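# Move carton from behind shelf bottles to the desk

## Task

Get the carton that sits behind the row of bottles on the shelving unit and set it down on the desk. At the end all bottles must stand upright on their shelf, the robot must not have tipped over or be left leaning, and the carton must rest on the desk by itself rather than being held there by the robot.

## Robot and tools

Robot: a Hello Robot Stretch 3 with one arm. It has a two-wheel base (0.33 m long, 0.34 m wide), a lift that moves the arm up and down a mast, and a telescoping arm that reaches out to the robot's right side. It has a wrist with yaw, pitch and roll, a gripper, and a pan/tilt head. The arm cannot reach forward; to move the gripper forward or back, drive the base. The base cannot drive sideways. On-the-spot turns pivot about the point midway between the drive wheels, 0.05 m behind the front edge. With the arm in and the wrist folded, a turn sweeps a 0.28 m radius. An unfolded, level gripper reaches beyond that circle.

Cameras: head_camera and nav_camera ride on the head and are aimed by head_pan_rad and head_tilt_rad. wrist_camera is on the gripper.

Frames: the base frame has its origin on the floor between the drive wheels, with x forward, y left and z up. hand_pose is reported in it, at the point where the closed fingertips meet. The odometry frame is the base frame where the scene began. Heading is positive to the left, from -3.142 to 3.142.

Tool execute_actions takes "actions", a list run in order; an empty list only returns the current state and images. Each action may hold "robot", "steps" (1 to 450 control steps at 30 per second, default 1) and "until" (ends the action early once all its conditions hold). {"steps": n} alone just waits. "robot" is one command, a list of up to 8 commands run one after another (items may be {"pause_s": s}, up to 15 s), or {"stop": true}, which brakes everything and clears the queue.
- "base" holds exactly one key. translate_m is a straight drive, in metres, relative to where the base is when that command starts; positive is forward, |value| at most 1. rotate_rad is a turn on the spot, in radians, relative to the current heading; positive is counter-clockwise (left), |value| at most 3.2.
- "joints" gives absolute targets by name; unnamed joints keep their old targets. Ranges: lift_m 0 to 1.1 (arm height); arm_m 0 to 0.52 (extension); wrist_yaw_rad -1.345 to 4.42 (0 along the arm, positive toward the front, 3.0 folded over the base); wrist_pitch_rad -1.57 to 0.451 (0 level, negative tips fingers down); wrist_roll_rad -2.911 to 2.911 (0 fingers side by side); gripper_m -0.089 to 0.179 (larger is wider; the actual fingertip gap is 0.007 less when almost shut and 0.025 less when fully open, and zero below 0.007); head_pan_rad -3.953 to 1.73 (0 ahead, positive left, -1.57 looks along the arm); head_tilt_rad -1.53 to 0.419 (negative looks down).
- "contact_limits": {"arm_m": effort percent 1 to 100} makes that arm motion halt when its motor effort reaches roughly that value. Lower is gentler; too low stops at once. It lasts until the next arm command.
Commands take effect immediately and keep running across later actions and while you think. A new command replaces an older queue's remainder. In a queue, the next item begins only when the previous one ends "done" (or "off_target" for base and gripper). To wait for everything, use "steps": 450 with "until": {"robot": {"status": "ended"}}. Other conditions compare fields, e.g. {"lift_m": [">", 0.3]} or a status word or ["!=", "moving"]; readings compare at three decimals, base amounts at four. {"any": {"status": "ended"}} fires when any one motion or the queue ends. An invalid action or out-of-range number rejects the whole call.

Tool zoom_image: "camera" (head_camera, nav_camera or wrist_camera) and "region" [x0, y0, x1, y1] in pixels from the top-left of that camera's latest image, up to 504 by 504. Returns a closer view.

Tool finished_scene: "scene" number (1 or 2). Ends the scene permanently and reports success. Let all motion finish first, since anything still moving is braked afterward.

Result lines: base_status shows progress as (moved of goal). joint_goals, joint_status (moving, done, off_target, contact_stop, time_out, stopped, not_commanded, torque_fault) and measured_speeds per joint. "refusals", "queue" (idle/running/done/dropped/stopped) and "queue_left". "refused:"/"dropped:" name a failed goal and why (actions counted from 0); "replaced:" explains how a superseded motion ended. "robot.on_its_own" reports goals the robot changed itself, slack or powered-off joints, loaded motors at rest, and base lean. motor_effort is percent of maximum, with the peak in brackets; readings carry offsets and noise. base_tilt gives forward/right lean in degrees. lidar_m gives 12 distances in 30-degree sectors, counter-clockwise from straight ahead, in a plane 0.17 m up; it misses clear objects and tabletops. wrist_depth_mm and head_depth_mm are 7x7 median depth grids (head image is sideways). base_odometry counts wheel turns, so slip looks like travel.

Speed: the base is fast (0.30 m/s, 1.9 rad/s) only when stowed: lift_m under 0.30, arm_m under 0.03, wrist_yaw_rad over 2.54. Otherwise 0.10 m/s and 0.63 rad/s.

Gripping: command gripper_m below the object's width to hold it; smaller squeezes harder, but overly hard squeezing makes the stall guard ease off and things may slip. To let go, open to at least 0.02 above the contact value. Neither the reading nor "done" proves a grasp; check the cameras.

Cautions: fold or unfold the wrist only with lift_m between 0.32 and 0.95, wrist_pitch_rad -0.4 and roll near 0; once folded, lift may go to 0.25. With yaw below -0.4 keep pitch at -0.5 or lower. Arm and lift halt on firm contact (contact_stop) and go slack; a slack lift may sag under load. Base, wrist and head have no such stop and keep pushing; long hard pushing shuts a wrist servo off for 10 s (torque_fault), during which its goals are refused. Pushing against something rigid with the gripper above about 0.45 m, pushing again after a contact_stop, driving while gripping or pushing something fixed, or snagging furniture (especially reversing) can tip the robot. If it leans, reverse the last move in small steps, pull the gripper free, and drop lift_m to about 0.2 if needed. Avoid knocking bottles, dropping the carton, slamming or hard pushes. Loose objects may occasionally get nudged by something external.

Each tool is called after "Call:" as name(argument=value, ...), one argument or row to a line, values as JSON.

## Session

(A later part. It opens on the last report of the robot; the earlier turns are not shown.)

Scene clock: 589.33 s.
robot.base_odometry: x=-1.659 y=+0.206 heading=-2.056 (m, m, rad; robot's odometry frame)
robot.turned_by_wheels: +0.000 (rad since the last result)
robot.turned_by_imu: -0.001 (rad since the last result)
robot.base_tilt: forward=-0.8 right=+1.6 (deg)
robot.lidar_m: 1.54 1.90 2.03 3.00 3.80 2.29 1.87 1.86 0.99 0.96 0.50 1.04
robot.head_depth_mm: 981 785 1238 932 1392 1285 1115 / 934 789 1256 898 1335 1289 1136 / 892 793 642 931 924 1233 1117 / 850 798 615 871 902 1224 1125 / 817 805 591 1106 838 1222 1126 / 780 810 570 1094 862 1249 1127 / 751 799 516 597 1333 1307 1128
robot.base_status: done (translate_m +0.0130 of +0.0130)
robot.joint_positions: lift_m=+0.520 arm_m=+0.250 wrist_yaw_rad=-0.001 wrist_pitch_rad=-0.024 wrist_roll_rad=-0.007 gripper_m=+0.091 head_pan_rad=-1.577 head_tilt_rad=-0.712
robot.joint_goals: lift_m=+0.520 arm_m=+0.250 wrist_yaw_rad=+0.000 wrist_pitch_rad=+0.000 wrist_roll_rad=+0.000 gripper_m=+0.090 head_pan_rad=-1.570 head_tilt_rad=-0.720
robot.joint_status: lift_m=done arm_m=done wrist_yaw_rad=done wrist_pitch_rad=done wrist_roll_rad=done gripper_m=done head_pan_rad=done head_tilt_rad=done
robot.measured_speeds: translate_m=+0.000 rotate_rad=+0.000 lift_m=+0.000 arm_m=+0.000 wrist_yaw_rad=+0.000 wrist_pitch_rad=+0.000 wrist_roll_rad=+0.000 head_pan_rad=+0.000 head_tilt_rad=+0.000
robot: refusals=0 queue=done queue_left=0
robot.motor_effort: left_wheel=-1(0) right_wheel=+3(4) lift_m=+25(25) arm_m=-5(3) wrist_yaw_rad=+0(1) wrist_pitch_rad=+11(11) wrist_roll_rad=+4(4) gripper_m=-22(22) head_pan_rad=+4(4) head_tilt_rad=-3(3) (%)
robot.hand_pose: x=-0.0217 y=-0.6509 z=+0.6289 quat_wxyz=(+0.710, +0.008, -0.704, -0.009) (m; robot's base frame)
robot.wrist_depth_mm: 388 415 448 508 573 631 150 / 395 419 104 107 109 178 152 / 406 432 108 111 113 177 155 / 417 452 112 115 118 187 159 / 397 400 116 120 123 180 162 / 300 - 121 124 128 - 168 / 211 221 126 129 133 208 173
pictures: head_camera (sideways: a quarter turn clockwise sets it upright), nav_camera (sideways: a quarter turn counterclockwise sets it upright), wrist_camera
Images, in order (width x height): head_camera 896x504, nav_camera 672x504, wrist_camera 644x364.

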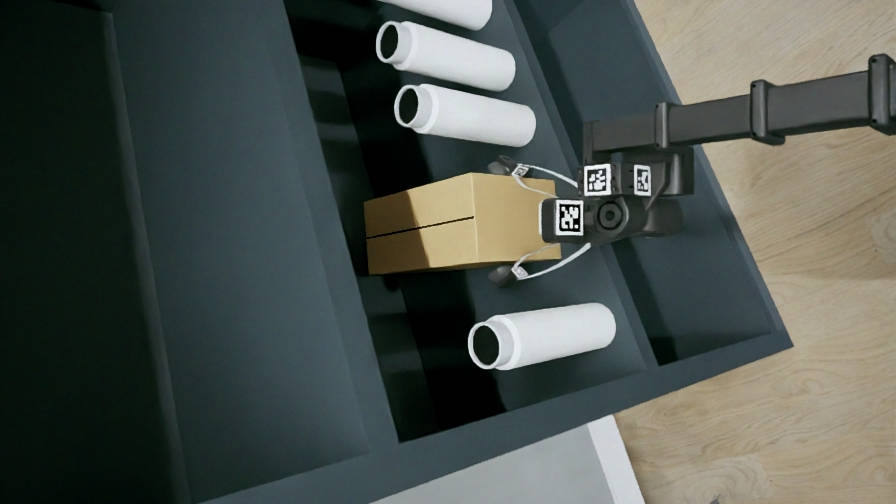

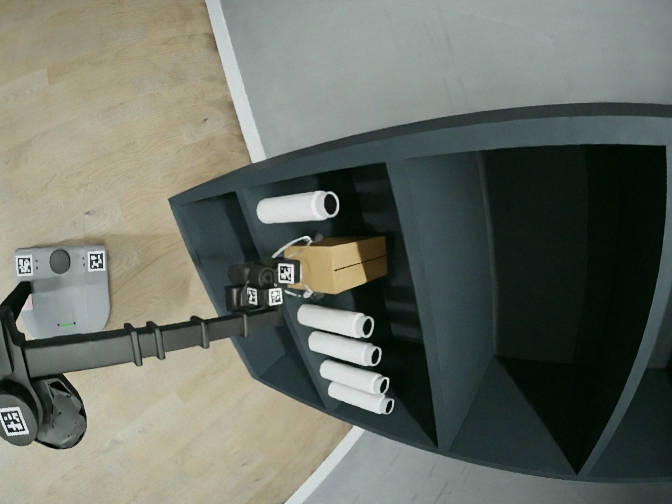

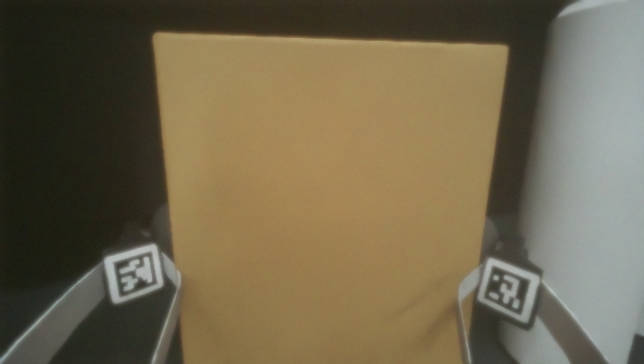

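Call:
execute_actions(
  actions=[
    {"robot": {"joints": {"arm_m": 0.108}}, "steps": 200, "until": {"robot": {"status": "ended"}}},
  ],
)

Scene clock: 636.57 s.
robot.base_odometry: x=-1.659 y=+0.206 heading=-2.056 (m, m, rad; robot's odometry frame)
robot.turned_by_wheels: +0.000 (rad since the last result)
robot.turned_by_imu: -0.001 (rad since the last result)
robot.base_tilt: forward=-0.9 right=+1.6 (deg)
robot.lidar_m: 1.54 1.89 2.04 3.01 3.79 2.29 1.87 1.86 0.99 0.96 0.50 1.04
robot.head_depth_mm: 983 784 1242 932 1394 1292 1117 / 935 788 1254 897 1367 1288 - / 891 794 641 1065 747 1278 1077 / 851 798 616 869 746 1218 1121 / 815 807 591 1111 839 1223 1125 / 780 808 570 1094 862 1247 1126 / 750 799 516 597 1328 1310 1125
robot.base_status: done (translate_m +0.0130 of +0.0130)
robot.joint_positions: lift_m=+0.520 arm_m=+0.108 wrist_yaw_rad=-0.001 wrist_pitch_rad=-0.024 wrist_roll_rad=-0.007 gripper_m=+0.091 head_pan_rad=-1.577 head_tilt_rad=-0.712
robot.joint_goals: lift_m=+0.520 arm_m=+0.108 wrist_yaw_rad=+0.000 wrist_pitch_rad=+0.000 wrist_roll_rad=+0.000 gripper_m=+0.090 head_pan_rad=-1.570 head_tilt_rad=-0.720
robot.joint_status: lift_m=done arm_m=done wrist_yaw_rad=done wrist_pitch_rad=done wrist_roll_rad=done gripper_m=done head_pan_rad=done head_tilt_rad=done
robot.measured_speeds: translate_m=+0.000 rotate_rad=+0.000 lift_m=+0.000 arm_m=+0.000 wrist_yaw_rad=+0.000 wrist_pitch_rad=+0.000 wrist_roll_rad=+0.000 head_pan_rad=+0.000 head_tilt_rad=+0.000
robot: refusals=0 queue=done queue_left=0
robot.motor_effort: left_wheel=+0(0) right_wheel=+4(3) lift_m=+26(25) arm_m=-5(4) wrist_yaw_rad=+0(1) wrist_pitch_rad=+11(11) wrist_roll_rad=+4(4) gripper_m=-22(23) head_pan_rad=+4(5) head_tilt_rad=-3(4) (%)
robot.hand_pose: x=-0.0217 y=-0.5088 z=+0.6288 quat_wxyz=(+0.710, +0.009, -0.704, -0.009) (m; robot's base frame)
robot.wrist_depth_mm: 155 514 562 638 711 667 545 / 158 175 104 107 109 277 365 / 162 177 108 111 113 290 376 / 166 189 112 115 118 304 390 / 172 180 117 119 123 353 399 / 177 - 121 124 128 - 551 / 186 203 126 130 133 775 597
pictures: head_camera (sideways: a quarter turn clockwise sets it upright), nav_camera (sideways: a quarter turn counterclockwise sets it upright), wrist_camera
Images, in order (width x height): head_camera 896x504, nav_camera 672x504, wrist_camera 644x364.

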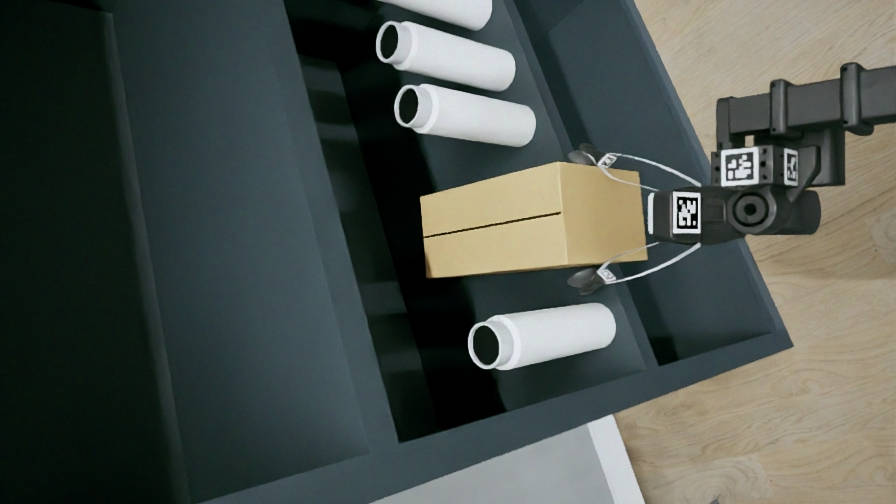

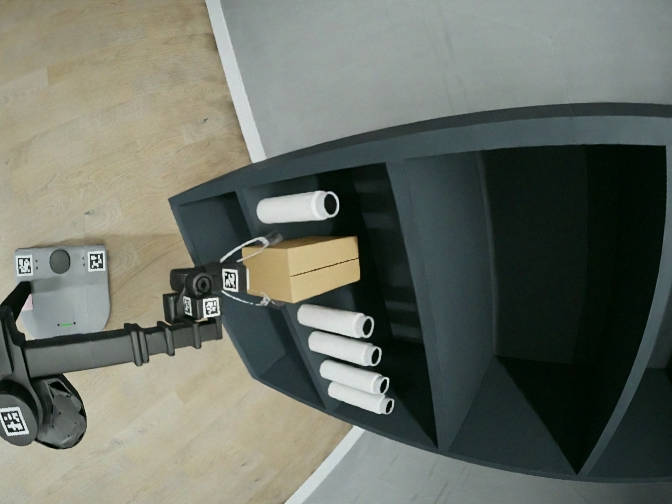

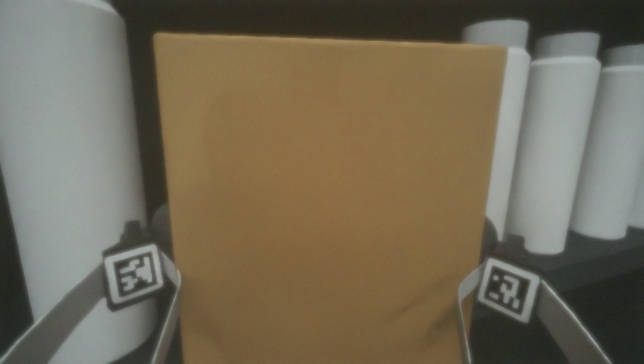

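Call:
execute_actions(
  actions=[
    {"robot": [{"joints": {"gripper_m": 0.168}}, {"joints": {"arm_m": 0.015}}], "steps": 300, "until": {"robot": {"status": "ended"}}},
  ],
)

Scene clock: 688.10 s.
robot.base_odometry: x=-1.659 y=+0.206 heading=-2.056 (m, m, rad; robot's odometry frame)
robot.turned_by_wheels: +0.000 (rad since the last result)
robot.turned_by_imu: -0.001 (rad since the last result)
robot.base_tilt: forward=-0.9 right=+1.6 (deg)
robot.lidar_m: 1.54 1.90 2.03 3.00 3.80 2.29 1.87 1.86 0.99 0.96 0.50 1.04
robot.head_depth_mm: 980 785 1246 935 1390 1288 1112 / 933 788 1256 896 1361 1273 1154 / 891 797 641 1072 770 1259 - / 853 798 616 872 749 1238 1111 / 815 806 591 1110 839 1211 1125 / 781 812 569 1098 861 1251 1128 / 750 802 515 596 1335 1308 1127
robot.base_status: done (translate_m +0.0130 of +0.0130)
robot.joint_positions: lift_m=+0.520 arm_m=+0.015 wrist_yaw_rad=-0.001 wrist_pitch_rad=-0.024 wrist_roll_rad=-0.007 gripper_m=+0.168 head_pan_rad=-1.577 head_tilt_rad=-0.712
robot.joint_goals: lift_m=+0.520 arm_m=+0.015 wrist_yaw_rad=+0.000 wrist_pitch_rad=+0.000 wrist_roll_rad=+0.000 gripper_m=+0.168 head_pan_rad=-1.570 head_tilt_rad=-0.720
robot.joint_status: lift_m=done arm_m=done wrist_yaw_rad=done wrist_pitch_rad=done wrist_roll_rad=done gripper_m=done head_pan_rad=done head_tilt_rad=done
robot.measured_speeds: translate_m=+0.000 rotate_rad=+0.000 lift_m=+0.000 arm_m=+0.000 wrist_yaw_rad=+0.000 wrist_pitch_rad=+0.000 wrist_roll_rad=+0.000 head_pan_rad=+0.000 head_tilt_rad=+0.000
robot: refusals=0 queue=done queue_left=0
robot.motor_effort: left_wheel=+0(0) right_wheel=+3(3) lift_m=+26(26) arm_m=-5(7) wrist_yaw_rad=+0(0) wrist_pitch_rad=+11(11) wrist_roll_rad=+4(3) gripper_m=-1(92) head_pan_rad=+5(5) head_tilt_rad=-3(4) (%)
robot.hand_pose: x=-0.0216 y=-0.4158 z=+0.6289 quat_wxyz=(+0.710, +0.008, -0.704, -0.009) (m; robot's base frame)
robot.wrist_depth_mm: 305 241 659 745 829 784 616 / 295 248 657 198 380 417 502 / 285 256 276 204 210 435 501 / 277 266 282 212 218 452 533 / 268 276 289 218 367 461 554 / - 272 290 228 378 910 632 / 245 272 807 861 907 850 700
pictures: head_camera (sideways: a quarter turn clockwise sets it upright), nav_camera (sideways: a quarter turn counterclockwise sets it upright), wrist_camera
Images, in order (width x height): head_camera 896x504, nav_camera 672x504, wrist_camera 644x364.

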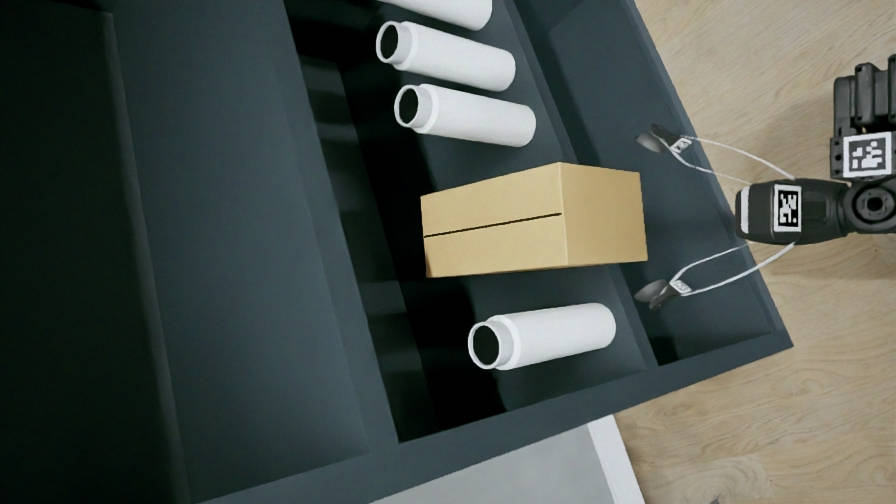

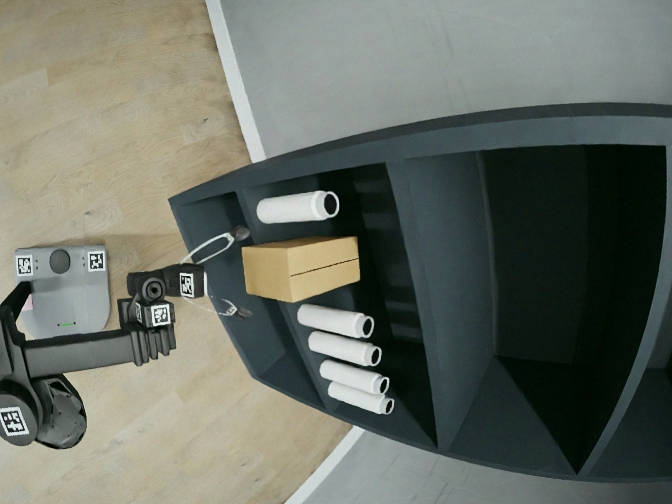

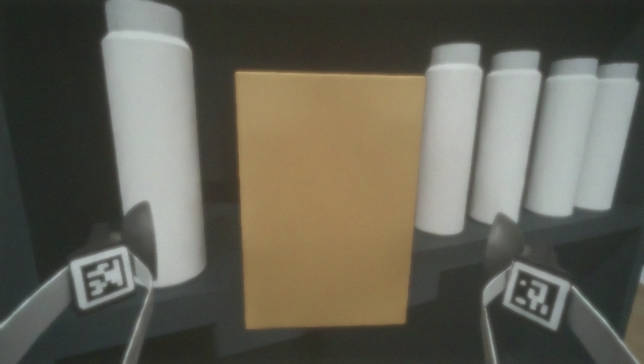

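Call:
execute_actions(
  actions=[
    {"robot": [{"joints": {"lift_m": 0.82, "wrist_pitch_rad": -0.815}}, {"joints": {"arm_m": 0.2}, "contact_limits": {"arm_m": 20}}], "steps": 400, "until": {"robot": {"status": "ended"}}},
  ],
)

Scene clock: 699.63 s.
robot.base_odometry: x=-1.659 y=+0.206 heading=-2.056 (m, m, rad; robot's odometry frame)
robot.turned_by_wheels: +0.000 (rad since the last result)
robot.turned_by_imu: -0.002 (rad since the last result)
robot.base_tilt: forward=-0.8 right=+1.6 (deg)
robot.lidar_m: 1.54 1.90 2.04 3.00 3.79 2.29 1.87 1.86 0.99 0.96 0.50 1.04
robot.head_depth_mm: 981 786 1240 941 - - 1114 / 933 790 1262 - 1406 1274 1115 / 890 794 641 - 800 1253 1119 / 849 798 615 1025 778 1226 1123 / 816 803 591 1109 837 1225 1124 / 783 809 570 1093 861 1246 1126 / 748 800 516 596 1331 1306 1128
robot.base_status: done (translate_m +0.0130 of +0.0130)
robot.joint_positions: lift_m=+0.820 arm_m=+0.200 wrist_yaw_rad=-0.001 wrist_pitch_rad=-0.824 wrist_roll_rad=-0.006 gripper_m=+0.168 head_pan_rad=-1.577 head_tilt_rad=-0.712
robot.joint_goals: lift_m=+0.820 arm_m=+0.200 wrist_yaw_rad=+0.000 wrist_pitch_rad=-0.815 wrist_roll_rad=+0.000 gripper_m=+0.168 head_pan_rad=-1.570 head_tilt_rad=-0.720
robot.joint_status: lift_m=done arm_m=done wrist_yaw_rad=done wrist_pitch_rad=done wrist_roll_rad=done gripper_m=done head_pan_rad=done head_tilt_rad=done
robot.measured_speeds: translate_m=+0.000 rotate_rad=+0.000 lift_m=+0.000 arm_m=+0.000 wrist_yaw_rad=+0.000 wrist_pitch_rad=+0.000 wrist_roll_rad=+0.000 head_pan_rad=+0.000 head_tilt_rad=+0.000
robot: refusals=0 queue=done queue_left=0
robot.motor_effort: left_wheel=+0(0) right_wheel=+3(2) lift_m=+45(47) arm_m=+5(2) wrist_yaw_rad=+0(1) wrist_pitch_rad=+4(11) wrist_roll_rad=+3(4) gripper_m=+0(0) head_pan_rad=+4(5) head_tilt_rad=-4(3) (%)
robot.contact_limits: arm_m 20 (drawing in: default 34, maximum 55; extending or still: default 45, maximum 74)
robot.hand_pose: x=-0.0217 y=-0.5010 z=+0.7539 quat_wxyz=(+0.650, +0.284, -0.646, -0.283) (m; robot's base frame)
robot.wrist_depth_mm: 419 522 579 620 638 250 272 / 369 551 543 287 552 272 333 / 191 494 474 257 365 359 470 / 176 202 428 230 404 456 - / 258 246 280 209 412 926 990 / - 358 198 191 194 913 919 / 278 356 602 304 840 835 836
pictures: head_camera (sideways: a quarter turn clockwise sets it upright), nav_camera (sideways: a quarter turn counterclockwise sets it upright), wrist_camera
Images, in order (width x height): head_camera 896x504, nav_camera 672x504, wrist_camera 644x364.

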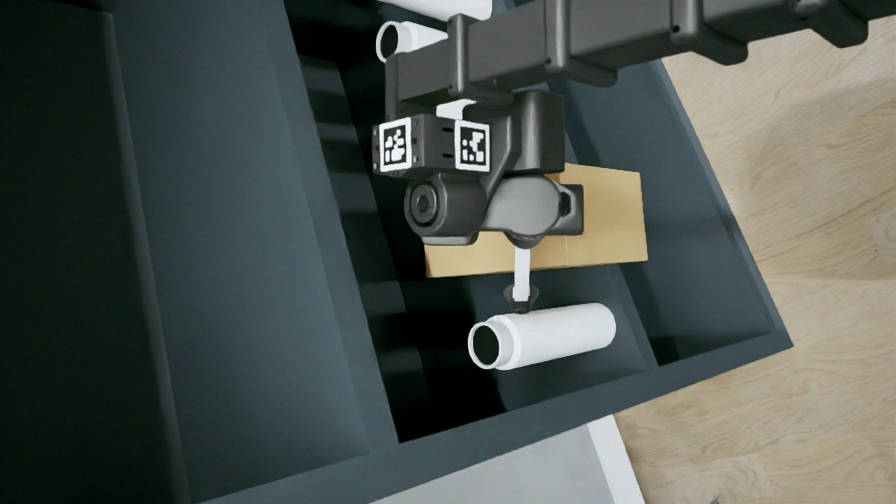

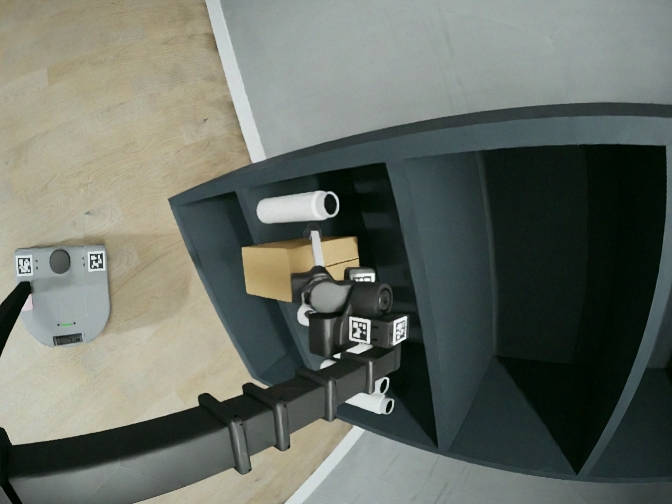

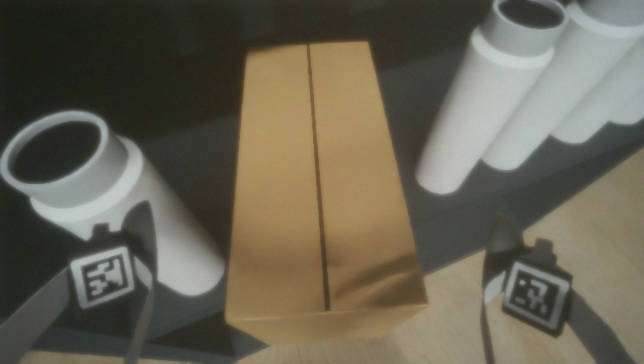

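Call:
execute_actions(
  actions=[
    {"robot": {"joints": {"arm_m": 0.319}, "contact_limits": {"arm_m": 20}}, "steps": 300, "until": {"robot": {"status": "ended"}}},
  ],
)

Scene clock: 751.80 s.
robot.base_odometry: x=-1.659 y=+0.206 heading=-2.056 (m, m, rad; robot's odometry frame)
robot.turned_by_wheels: +0.000 (rad since the last result)
robot.turned_by_imu: -0.001 (rad since the last result)
robot.base_tilt: forward=-0.9 right=+1.6 (deg)
robot.lidar_m: 1.54 1.90 2.04 3.01 3.80 2.28 1.88 1.86 0.99 0.96 0.50 1.04
robot.head_depth_mm: 986 784 1236 951 - - 1114 / 933 788 637 872 1365 1273 1117 / 888 794 612 1019 769 1249 1117 / 850 801 615 843 746 1225 1121 / 814 804 591 1113 842 1220 1122 / 782 810 570 1095 858 1253 1128 / 751 800 515 597 1333 1304 1126
robot.base_status: done (translate_m +0.0130 of +0.0130)
robot.joint_positions: lift_m=+0.820 arm_m=+0.319 wrist_yaw_rad=-0.001 wrist_pitch_rad=-0.824 wrist_roll_rad=-0.006 gripper_m=+0.168 head_pan_rad=-1.577 head_tilt_rad=-0.712
robot.joint_goals: lift_m=+0.820 arm_m=+0.319 wrist_yaw_rad=+0.000 wrist_pitch_rad=-0.815 wrist_roll_rad=+0.000 gripper_m=+0.168 head_pan_rad=-1.570 head_tilt_rad=-0.720
robot.joint_status: lift_m=done arm_m=done wrist_yaw_rad=done wrist_pitch_rad=done wrist_roll_rad=done gripper_m=done head_pan_rad=done head_tilt_rad=done
robot.measured_speeds: translate_m=+0.000 rotate_rad=+0.000 lift_m=+0.000 arm_m=+0.000 wrist_yaw_rad=+0.000 wrist_pitch_rad=+0.000 wrist_roll_rad=+0.000 head_pan_rad=+0.000 head_tilt_rad=+0.000
robot: refusals=0 queue=done queue_left=0
robot.motor_effort: left_wheel=+0(0) right_wheel=+3(2) lift_m=+46(46) arm_m=+4(5) wrist_yaw_rad=-1(0) wrist_pitch_rad=+4(4) wrist_roll_rad=+4(4) gripper_m=+0(0) head_pan_rad=+4(5) head_tilt_rad=-3(3) (%)
robot.contact_limits: arm_m 20 (drawing in: default 34, maximum 55; extending or still: default 45, maximum 74)
robot.hand_pose: x=-0.0217 y=-0.6200 z=+0.7539 quat_wxyz=(+0.650, +0.284, -0.646, -0.283) (m; robot's base frame)
robot.wrist_depth_mm: 385 423 470 530 596 611 535 / 425 480 534 558 551 553 538 / 426 495 498 498 492 480 187 / 383 446 239 230 446 216 188 / 351 413 213 209 343 255 402 / 308 364 194 191 355 363 898 / 167 343 177 176 181 842 824
pictures: head_camera (sideways: a quarter turn clockwise sets it upright), nav_camera (sideways: a quarter turn counterclockwise sets it upright), wrist_camera
Images, in order (width x height): head_camera 896x504, nav_camera 672x504, wrist_camera 644x364.

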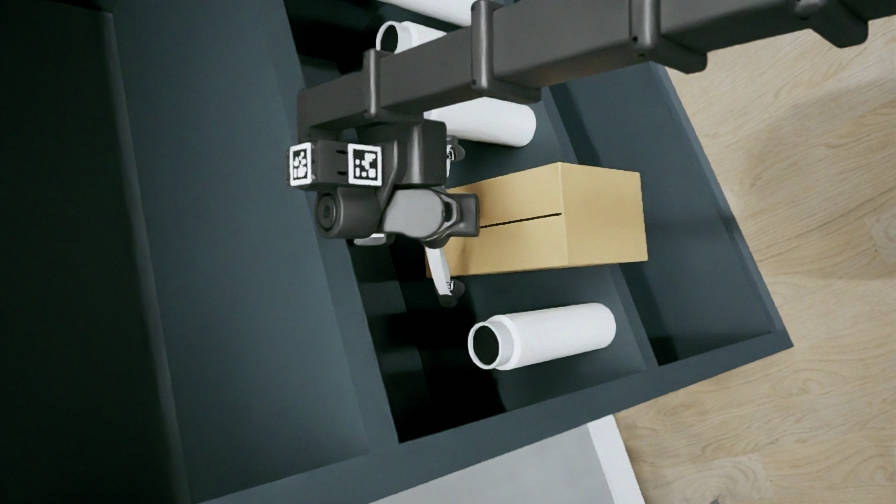

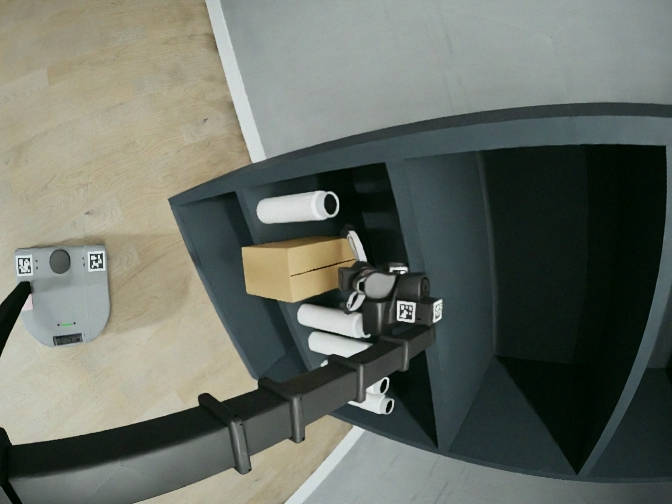

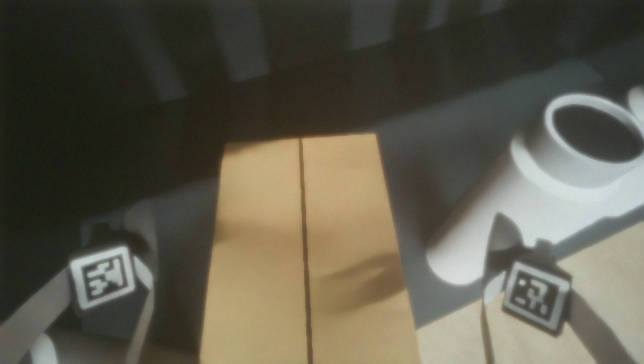

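Call:
execute_actions(
  actions=[
    {"robot": [{"joints": {"wrist_yaw_rad": 0.055}}, {"joints": {"lift_m": 0.79}}], "steps": 300, "until": {"robot": {"status": "ended"}}},
  ],
)

Scene clock: 783.50 s.
robot.base_odometry: x=-1.659 y=+0.206 heading=-2.056 (m, m, rad; robot's odometry frame)
robot.turned_by_wheels: +0.000 (rad since the last result)
robot.turned_by_imu: -0.001 (rad since the last result)
robot.base_tilt: forward=-0.9 right=+1.6 (deg)
robot.lidar_m: 1.54 1.90 2.04 3.00 3.80 2.29 1.87 1.86 0.99 0.96 0.50 1.03
robot.head_depth_mm: 983 784 1245 965 - - 1113 / 933 788 639 - 1341 1266 1111 / 892 792 612 - 769 1249 1119 / 851 798 614 871 748 1222 1125 / 814 804 590 1111 840 1225 1123 / 782 810 569 1094 863 1247 1128 / 751 801 516 596 1343 1306 1126
robot.base_status: done (translate_m +0.0130 of +0.0130)
robot.joint_positions: lift_m=+0.790 arm_m=+0.319 wrist_yaw_rad=+0.053 wrist_pitch_rad=-0.825 wrist_roll_rad=-0.006 gripper_m=+0.168 head_pan_rad=-1.577 head_tilt_rad=-0.712
robot.joint_goals: lift_m=+0.790 arm_m=+0.319 wrist_yaw_rad=+0.055 wrist_pitch_rad=-0.815 wrist_roll_rad=+0.000 gripper_m=+0.168 head_pan_rad=-1.570 head_tilt_rad=-0.720
robot.joint_status: lift_m=done arm_m=done wrist_yaw_rad=done wrist_pitch_rad=done wrist_roll_rad=done gripper_m=done head_pan_rad=done head_tilt_rad=done
robot.measured_speeds: translate_m=+0.000 rotate_rad=+0.000 lift_m=+0.000 arm_m=+0.000 wrist_yaw_rad=+0.000 wrist_pitch_rad=+0.000 wrist_roll_rad=+0.000 head_pan_rad=+0.000 head_tilt_rad=+0.000
robot: refusals=0 queue=done queue_left=0
robot.motor_effort: left_wheel=+0(0) right_wheel=+3(3) lift_m=+25(46) arm_m=+4(4) wrist_yaw_rad=+1(2) wrist_pitch_rad=+4(4) wrist_roll_rad=+3(4) gripper_m=+0(0) head_pan_rad=+5(5) head_tilt_rad=-3(3) (%)
robot.contact_limits: arm_m 20 (drawing in: default 34, maximum 55; extending or still: default 45, maximum 74)
robot.hand_pose: x=-0.0133 y=-0.6198 z=+0.7246 quat_wxyz=(+0.657, +0.301, -0.638, -0.266) (m; robot's base frame)
robot.wrist_depth_mm: 390 424 463 519 565 583 550 / 415 484 504 515 513 514 496 / 381 458 439 216 443 455 162 / 350 412 203 195 202 237 170 / 328 379 180 177 184 253 282 / - 335 162 162 165 329 869 / 150 238 150 150 149 800 822
pictures: head_camera (sideways: a quarter turn clockwise sets it upright), nav_camera (sideways: a quarter turn counterclockwise sets it upright), wrist_camera
Images, in order (width x height): head_camera 896x504, nav_camera 672x504, wrist_camera 644x364.

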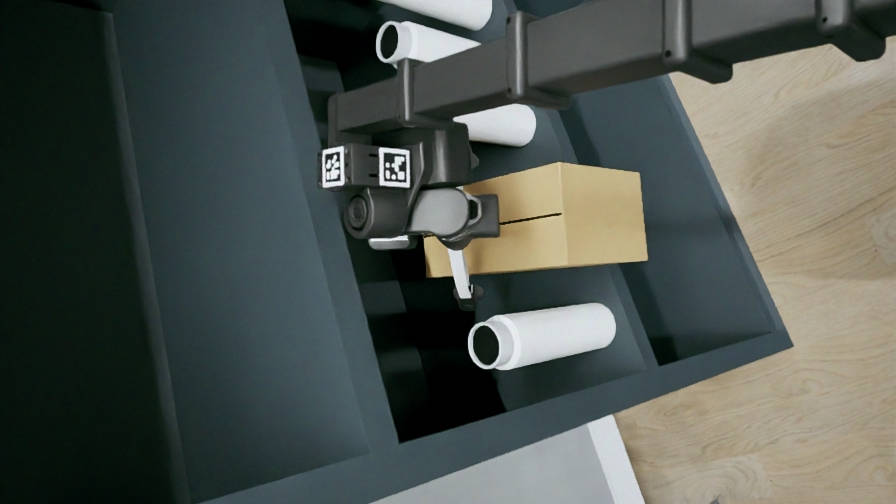

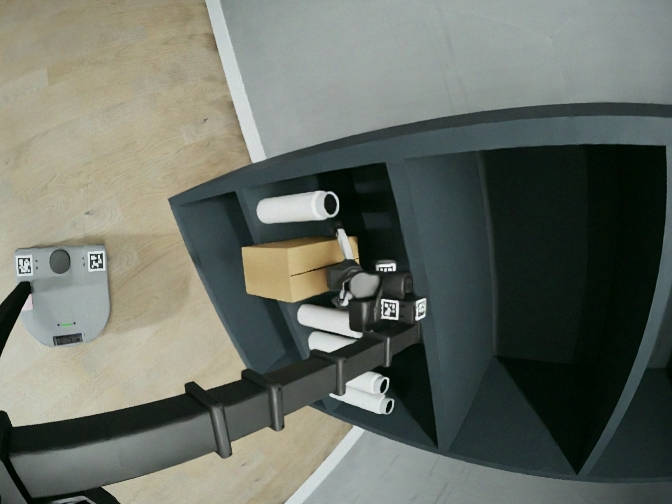

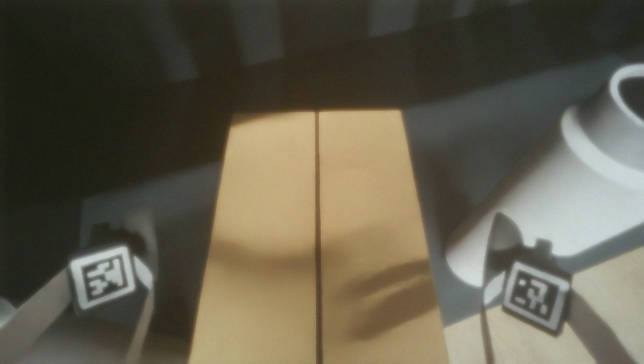

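Call:
zoom_image(
  camera="head_camera",
  region=[400, 220, 640, 400],
)

Region (400, 220, 640, 400) of head_camera's 896x504 image, scaled by 2.100, with more detail than that image has; it fills the top 378 rows of this view, and the rest is white.

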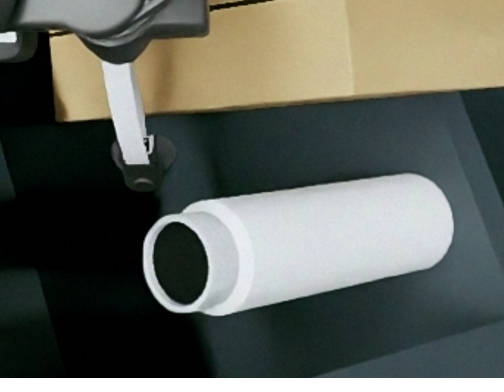

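Call:
execute_actions(
  actions=[
    {"robot": {"joints": {"lift_m": 0.751}}, "steps": 300, "until": {"robot": {"status": "ended"}}},
  ],
)

Scene clock: 806.87 s.
robot.base_odometry: x=-1.659 y=+0.206 heading=-2.056 (m, m, rad; robot's odometry frame)
robot.turned_by_wheels: +0.000 (rad since the last result)
robot.turned_by_imu: -0.001 (rad since the last result)
robot.base_tilt: forward=-0.9 right=+1.6 (deg)
robot.lidar_m: 1.54 1.89 2.04 3.00 3.80 2.29 1.87 1.86 0.99 0.96 0.50 1.04
robot.head_depth_mm: 979 784 1241 933 1394 - - / 937 790 1253 - 1341 1272 1117 / 892 796 628 - 772 1250 1119 / 851 801 614 1009 755 1227 1121 / 814 803 592 1110 840 1230 1125 / 784 809 570 1094 861 1250 1126 / 749 799 515 596 1341 1308 1130
robot.base_status: done (translate_m +0.0130 of +0.0130)
robot.joint_positions: lift_m=+0.751 arm_m=+0.319 wrist_yaw_rad=+0.053 wrist_pitch_rad=-0.825 wrist_roll_rad=-0.006 gripper_m=+0.168 head_pan_rad=-1.577 head_tilt_rad=-0.712
robot.joint_goals: lift_m=+0.751 arm_m=+0.319 wrist_yaw_rad=+0.055 wrist_pitch_rad=-0.815 wrist_roll_rad=+0.000 gripper_m=+0.168 head_pan_rad=-1.570 head_tilt_rad=-0.720
robot.joint_status: lift_m=done arm_m=done wrist_yaw_rad=done wrist_pitch_rad=done wrist_roll_rad=done gripper_m=done head_pan_rad=done head_tilt_rad=done
robot.measured_speeds: translate_m=+0.000 rotate_rad=+0.000 lift_m=+0.000 arm_m=+0.000 wrist_yaw_rad=+0.000 wrist_pitch_rad=+0.000 wrist_roll_rad=+0.000 head_pan_rad=+0.000 head_tilt_rad=+0.000
robot: refusals=0 queue=done queue_left=0
robot.motor_effort: left_wheel=+0(0) right_wheel=+3(3) lift_m=+25(27) arm_m=+4(4) wrist_yaw_rad=+2(2) wrist_pitch_rad=+4(5) wrist_roll_rad=+3(3) gripper_m=+1(0) head_pan_rad=+5(5) head_tilt_rad=-3(3) (%)
robot.contact_limits: arm_m 20 (drawing in: default 34, maximum 55; extending or still: default 45, maximum 74)
robot.hand_pose: x=-0.0133 y=-0.6197 z=+0.6856 quat_wxyz=(+0.657, +0.301, -0.638, -0.266) (m; robot's base frame)
robot.wrist_depth_mm: 387 424 462 503 521 515 513 / 413 447 190 186 432 452 166 / 380 405 165 165 168 402 157 / 350 364 149 148 149 238 170 / 325 335 135 135 135 253 283 / - 294 124 124 123 292 832 / 150 177 114 114 114 758 777
pictures: head_camera (sideways: a quarter turn clockwise sets it upright), nav_camera (sideways: a quarter turn counterclockwise sets it upright), wrist_camera
Images, in order (width x height): head_camera 896x504, nav_camera 672x504, wrist_camera 644x364.

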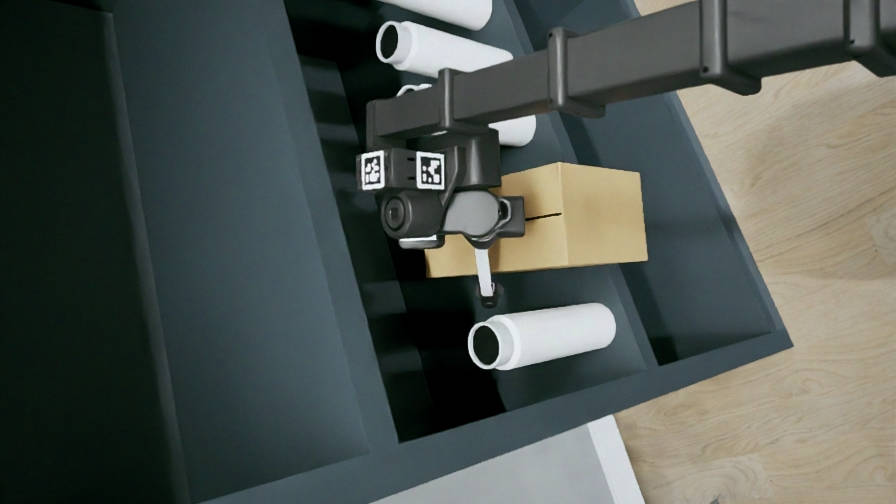

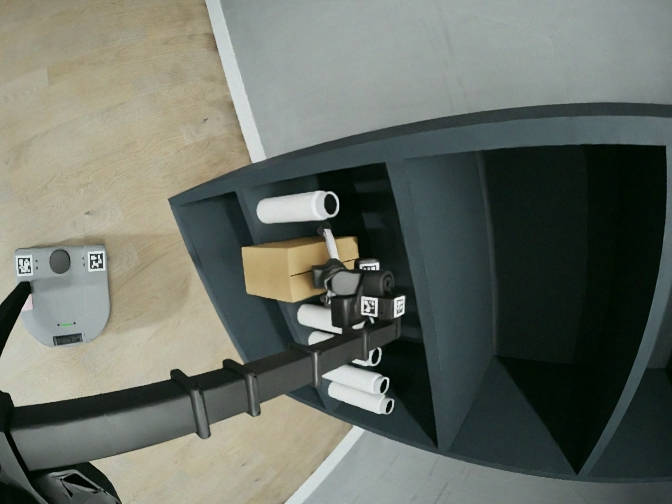

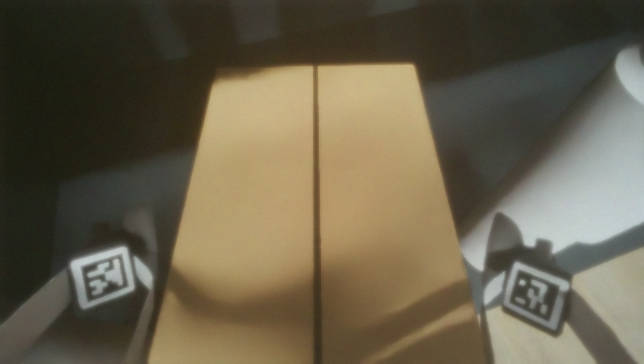

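Call:
execute_actions(
  actions=[
    {"robot": [{"joints": {"lift_m": 0.748}}, {"joints": {"gripper_m": 0.10}}], "steps": 300, "until": {"robot": {"status": "ended"}}},
  ],
)

Scene clock: 818.40 s.
robot.base_odometry: x=-1.659 y=+0.206 heading=-2.056 (m, m, rad; robot's odometry frame)
robot.turned_by_wheels: +0.000 (rad since the last result)
robot.turned_by_imu: -0.001 (rad since the last result)
robot.base_tilt: forward=-0.9 right=+1.6 (deg)
robot.lidar_m: 1.54 1.89 2.04 3.00 3.80 2.29 1.87 1.86 0.99 0.96 0.50 1.04
robot.head_depth_mm: 981 786 1243 934 1395 - - / 935 789 1251 - 1334 1276 1118 / 889 794 641 - 780 1248 1123 / 850 800 616 1043 747 1225 1126 / 815 805 591 1111 841 1228 1125 / 780 813 569 1101 861 1245 1126 / 751 798 515 596 1335 1312 1127
robot.base_status: done (translate_m +0.0130 of +0.0130)
robot.joint_positions: lift_m=+0.748 arm_m=+0.319 wrist_yaw_rad=+0.053 wrist_pitch_rad=-0.809 wrist_roll_rad=+0.003 gripper_m=+0.101 head_pan_rad=-1.577 head_tilt_rad=-0.712
robot.joint_goals: lift_m=+0.748 arm_m=+0.319 wrist_yaw_rad=+0.055 wrist_pitch_rad=-0.815 wrist_roll_rad=+0.000 gripper_m=+0.100 head_pan_rad=-1.570 head_tilt_rad=-0.720
robot.joint_status: lift_m=done arm_m=done wrist_yaw_rad=done wrist_pitch_rad=done wrist_roll_rad=done gripper_m=done head_pan_rad=done head_tilt_rad=done
robot.measured_speeds: translate_m=+0.000 rotate_rad=+0.000 lift_m=+0.000 arm_m=+0.000 wrist_yaw_rad=+0.000 wrist_pitch_rad=+0.000 wrist_roll_rad=+0.000 head_pan_rad=+0.000 head_tilt_rad=+0.000
robot: refusals=0 queue=done queue_left=0
robot.motor_effort: left_wheel=-1(0) right_wheel=+3(3) lift_m=+25(26) arm_m=+4(4) wrist_yaw_rad=+2(3) wrist_pitch_rad=-3(4) wrist_roll_rad=-1(3) gripper_m=-19(100) head_pan_rad=+4(5) head_tilt_rad=-3(3) (%)
robot.contact_limits: arm_m 20 (drawing in: default 34, maximum 55; extending or still: default 45, maximum 74)
robot.hand_pose: x=-0.0131 y=-0.6228 z=+0.6850 quat_wxyz=(+0.656, +0.295, -0.643, -0.262) (m; robot's base frame)
robot.wrist_depth_mm: 382 417 457 503 525 527 510 / 414 455 459 188 451 455 167 / 386 412 167 166 173 405 156 / 353 369 150 148 150 257 168 / 324 341 135 134 134 231 218 / 304 126 124 123 122 - 821 / 156 188 114 113 112 754 769
pictures: head_camera (sideways: a quarter turn clockwise sets it upright), nav_camera (sideways: a quarter turn counterclockwise sets it upright), wrist_camera
Images, in order (width x height): head_camera 896x504, nav_camera 672x504, wrist_camera 644x364.

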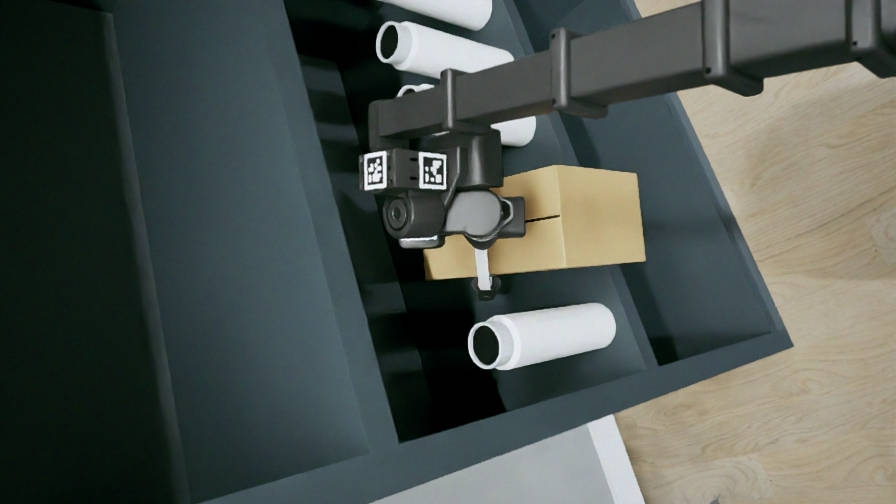

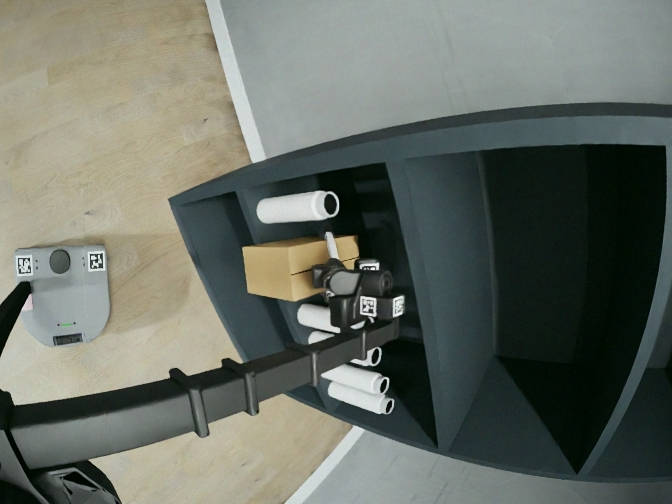

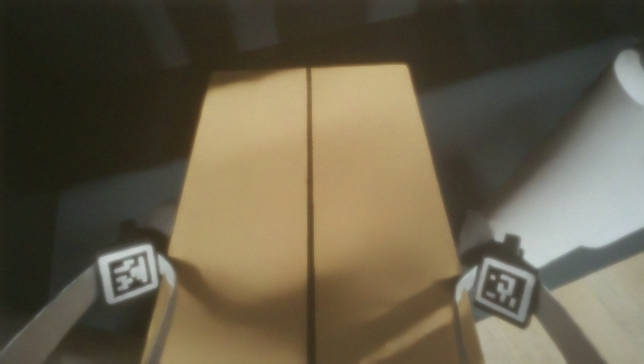

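Call:
execute_actions(
  actions=[
    {"robot": {"joints": {"lift_m": 0.765}}, "steps": 300, "until": {"robot": {"status": "ended"}}},
  ],
)

Scene clock: 825.63 s.
robot.base_odometry: x=-1.659 y=+0.206 heading=-2.056 (m, m, rad; robot's odometry frame)
robot.turned_by_wheels: +0.000 (rad since the last result)
robot.turned_by_imu: -0.001 (rad since the last result)
robot.base_tilt: forward=-0.9 right=+1.6 (deg)
robot.lidar_m: 1.54 1.90 2.03 3.00 3.81 2.29 1.87 1.86 0.99 0.96 0.50 1.04
robot.head_depth_mm: 982 783 1241 934 1396 - - / 932 787 638 - 1340 1277 1118 / 892 792 614 - 786 1248 1114 / 849 799 615 844 746 1220 1124 / 814 806 591 1113 841 1219 1129 / 782 812 569 1095 862 1252 1129 / 751 800 515 597 1338 1306 1129
robot.base_status: done (translate_m +0.0130 of +0.0130)
robot.joint_positions: lift_m=+0.765 arm_m=+0.319 wrist_yaw_rad=+0.054 wrist_pitch_rad=-0.830 wrist_roll_rad=+0.003 gripper_m=+0.101 head_pan_rad=-1.577 head_tilt_rad=-0.712
robot.joint_goals: lift_m=+0.765 arm_m=+0.319 wrist_yaw_rad=+0.055 wrist_pitch_rad=-0.815 wrist_roll_rad=+0.000 gripper_m=+0.100 head_pan_rad=-1.570 head_tilt_rad=-0.720
robot.joint_status: lift_m=done arm_m=done wrist_yaw_rad=done wrist_pitch_rad=done wrist_roll_rad=done gripper_m=done head_pan_rad=done head_tilt_rad=done
robot.measured_speeds: translate_m=+0.000 rotate_rad=+0.000 lift_m=+0.000 arm_m=+0.000 wrist_yaw_rad=+0.000 wrist_pitch_rad=+0.000 wrist_roll_rad=+0.000 head_pan_rad=+0.000 head_tilt_rad=+0.000
robot: refusals=0 queue=done queue_left=0
robot.motor_effort: left_wheel=+0(1) right_wheel=+3(3) lift_m=+47(49) arm_m=+4(4) wrist_yaw_rad=+2(2) wrist_pitch_rad=+7(9) wrist_roll_rad=-2(2) gripper_m=-18(18) head_pan_rad=+4(4) head_tilt_rad=-3(3) (%)
robot.contact_limits: arm_m 20 (drawing in: default 34, maximum 55; extending or still: default 45, maximum 74)
robot.hand_pose: x=-0.0132 y=-0.6185 z=+0.6979 quat_wxyz=(+0.654, +0.302, -0.640, -0.268) (m; robot's base frame)
robot.wrist_depth_mm: 389 421 470 510 530 532 519 / 416 465 180 175 180 464 165 / 381 422 162 159 160 413 157 / 352 381 148 145 144 236 174 / 331 347 136 134 132 236 313 / 301 - 126 124 123 - 830 / 152 185 117 116 114 778 780
pictures: head_camera (sideways: a quarter turn clockwise sets it upright), nav_camera (sideways: a quarter turn counterclockwise sets it upright), wrist_camera
Images, in order (width x height): head_camera 896x504, nav_camera 672x504, wrist_camera 644x364.

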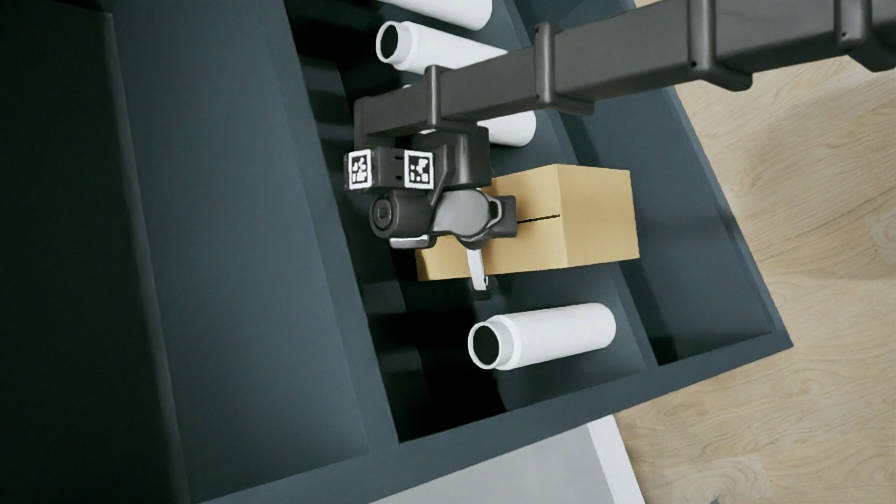

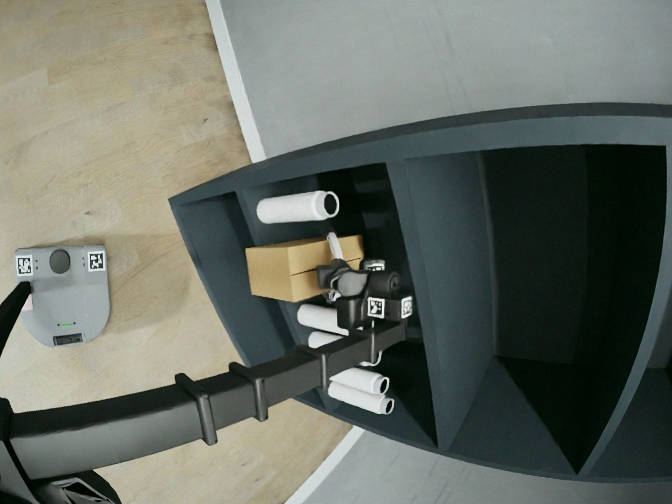

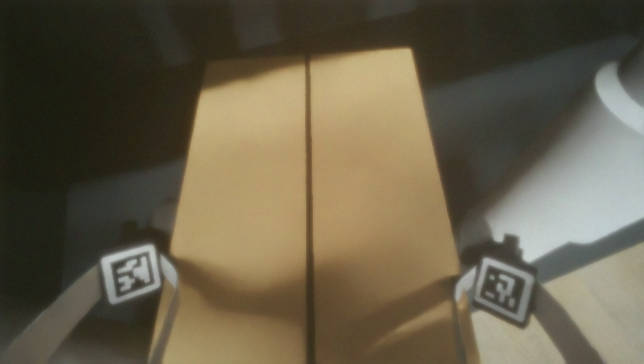

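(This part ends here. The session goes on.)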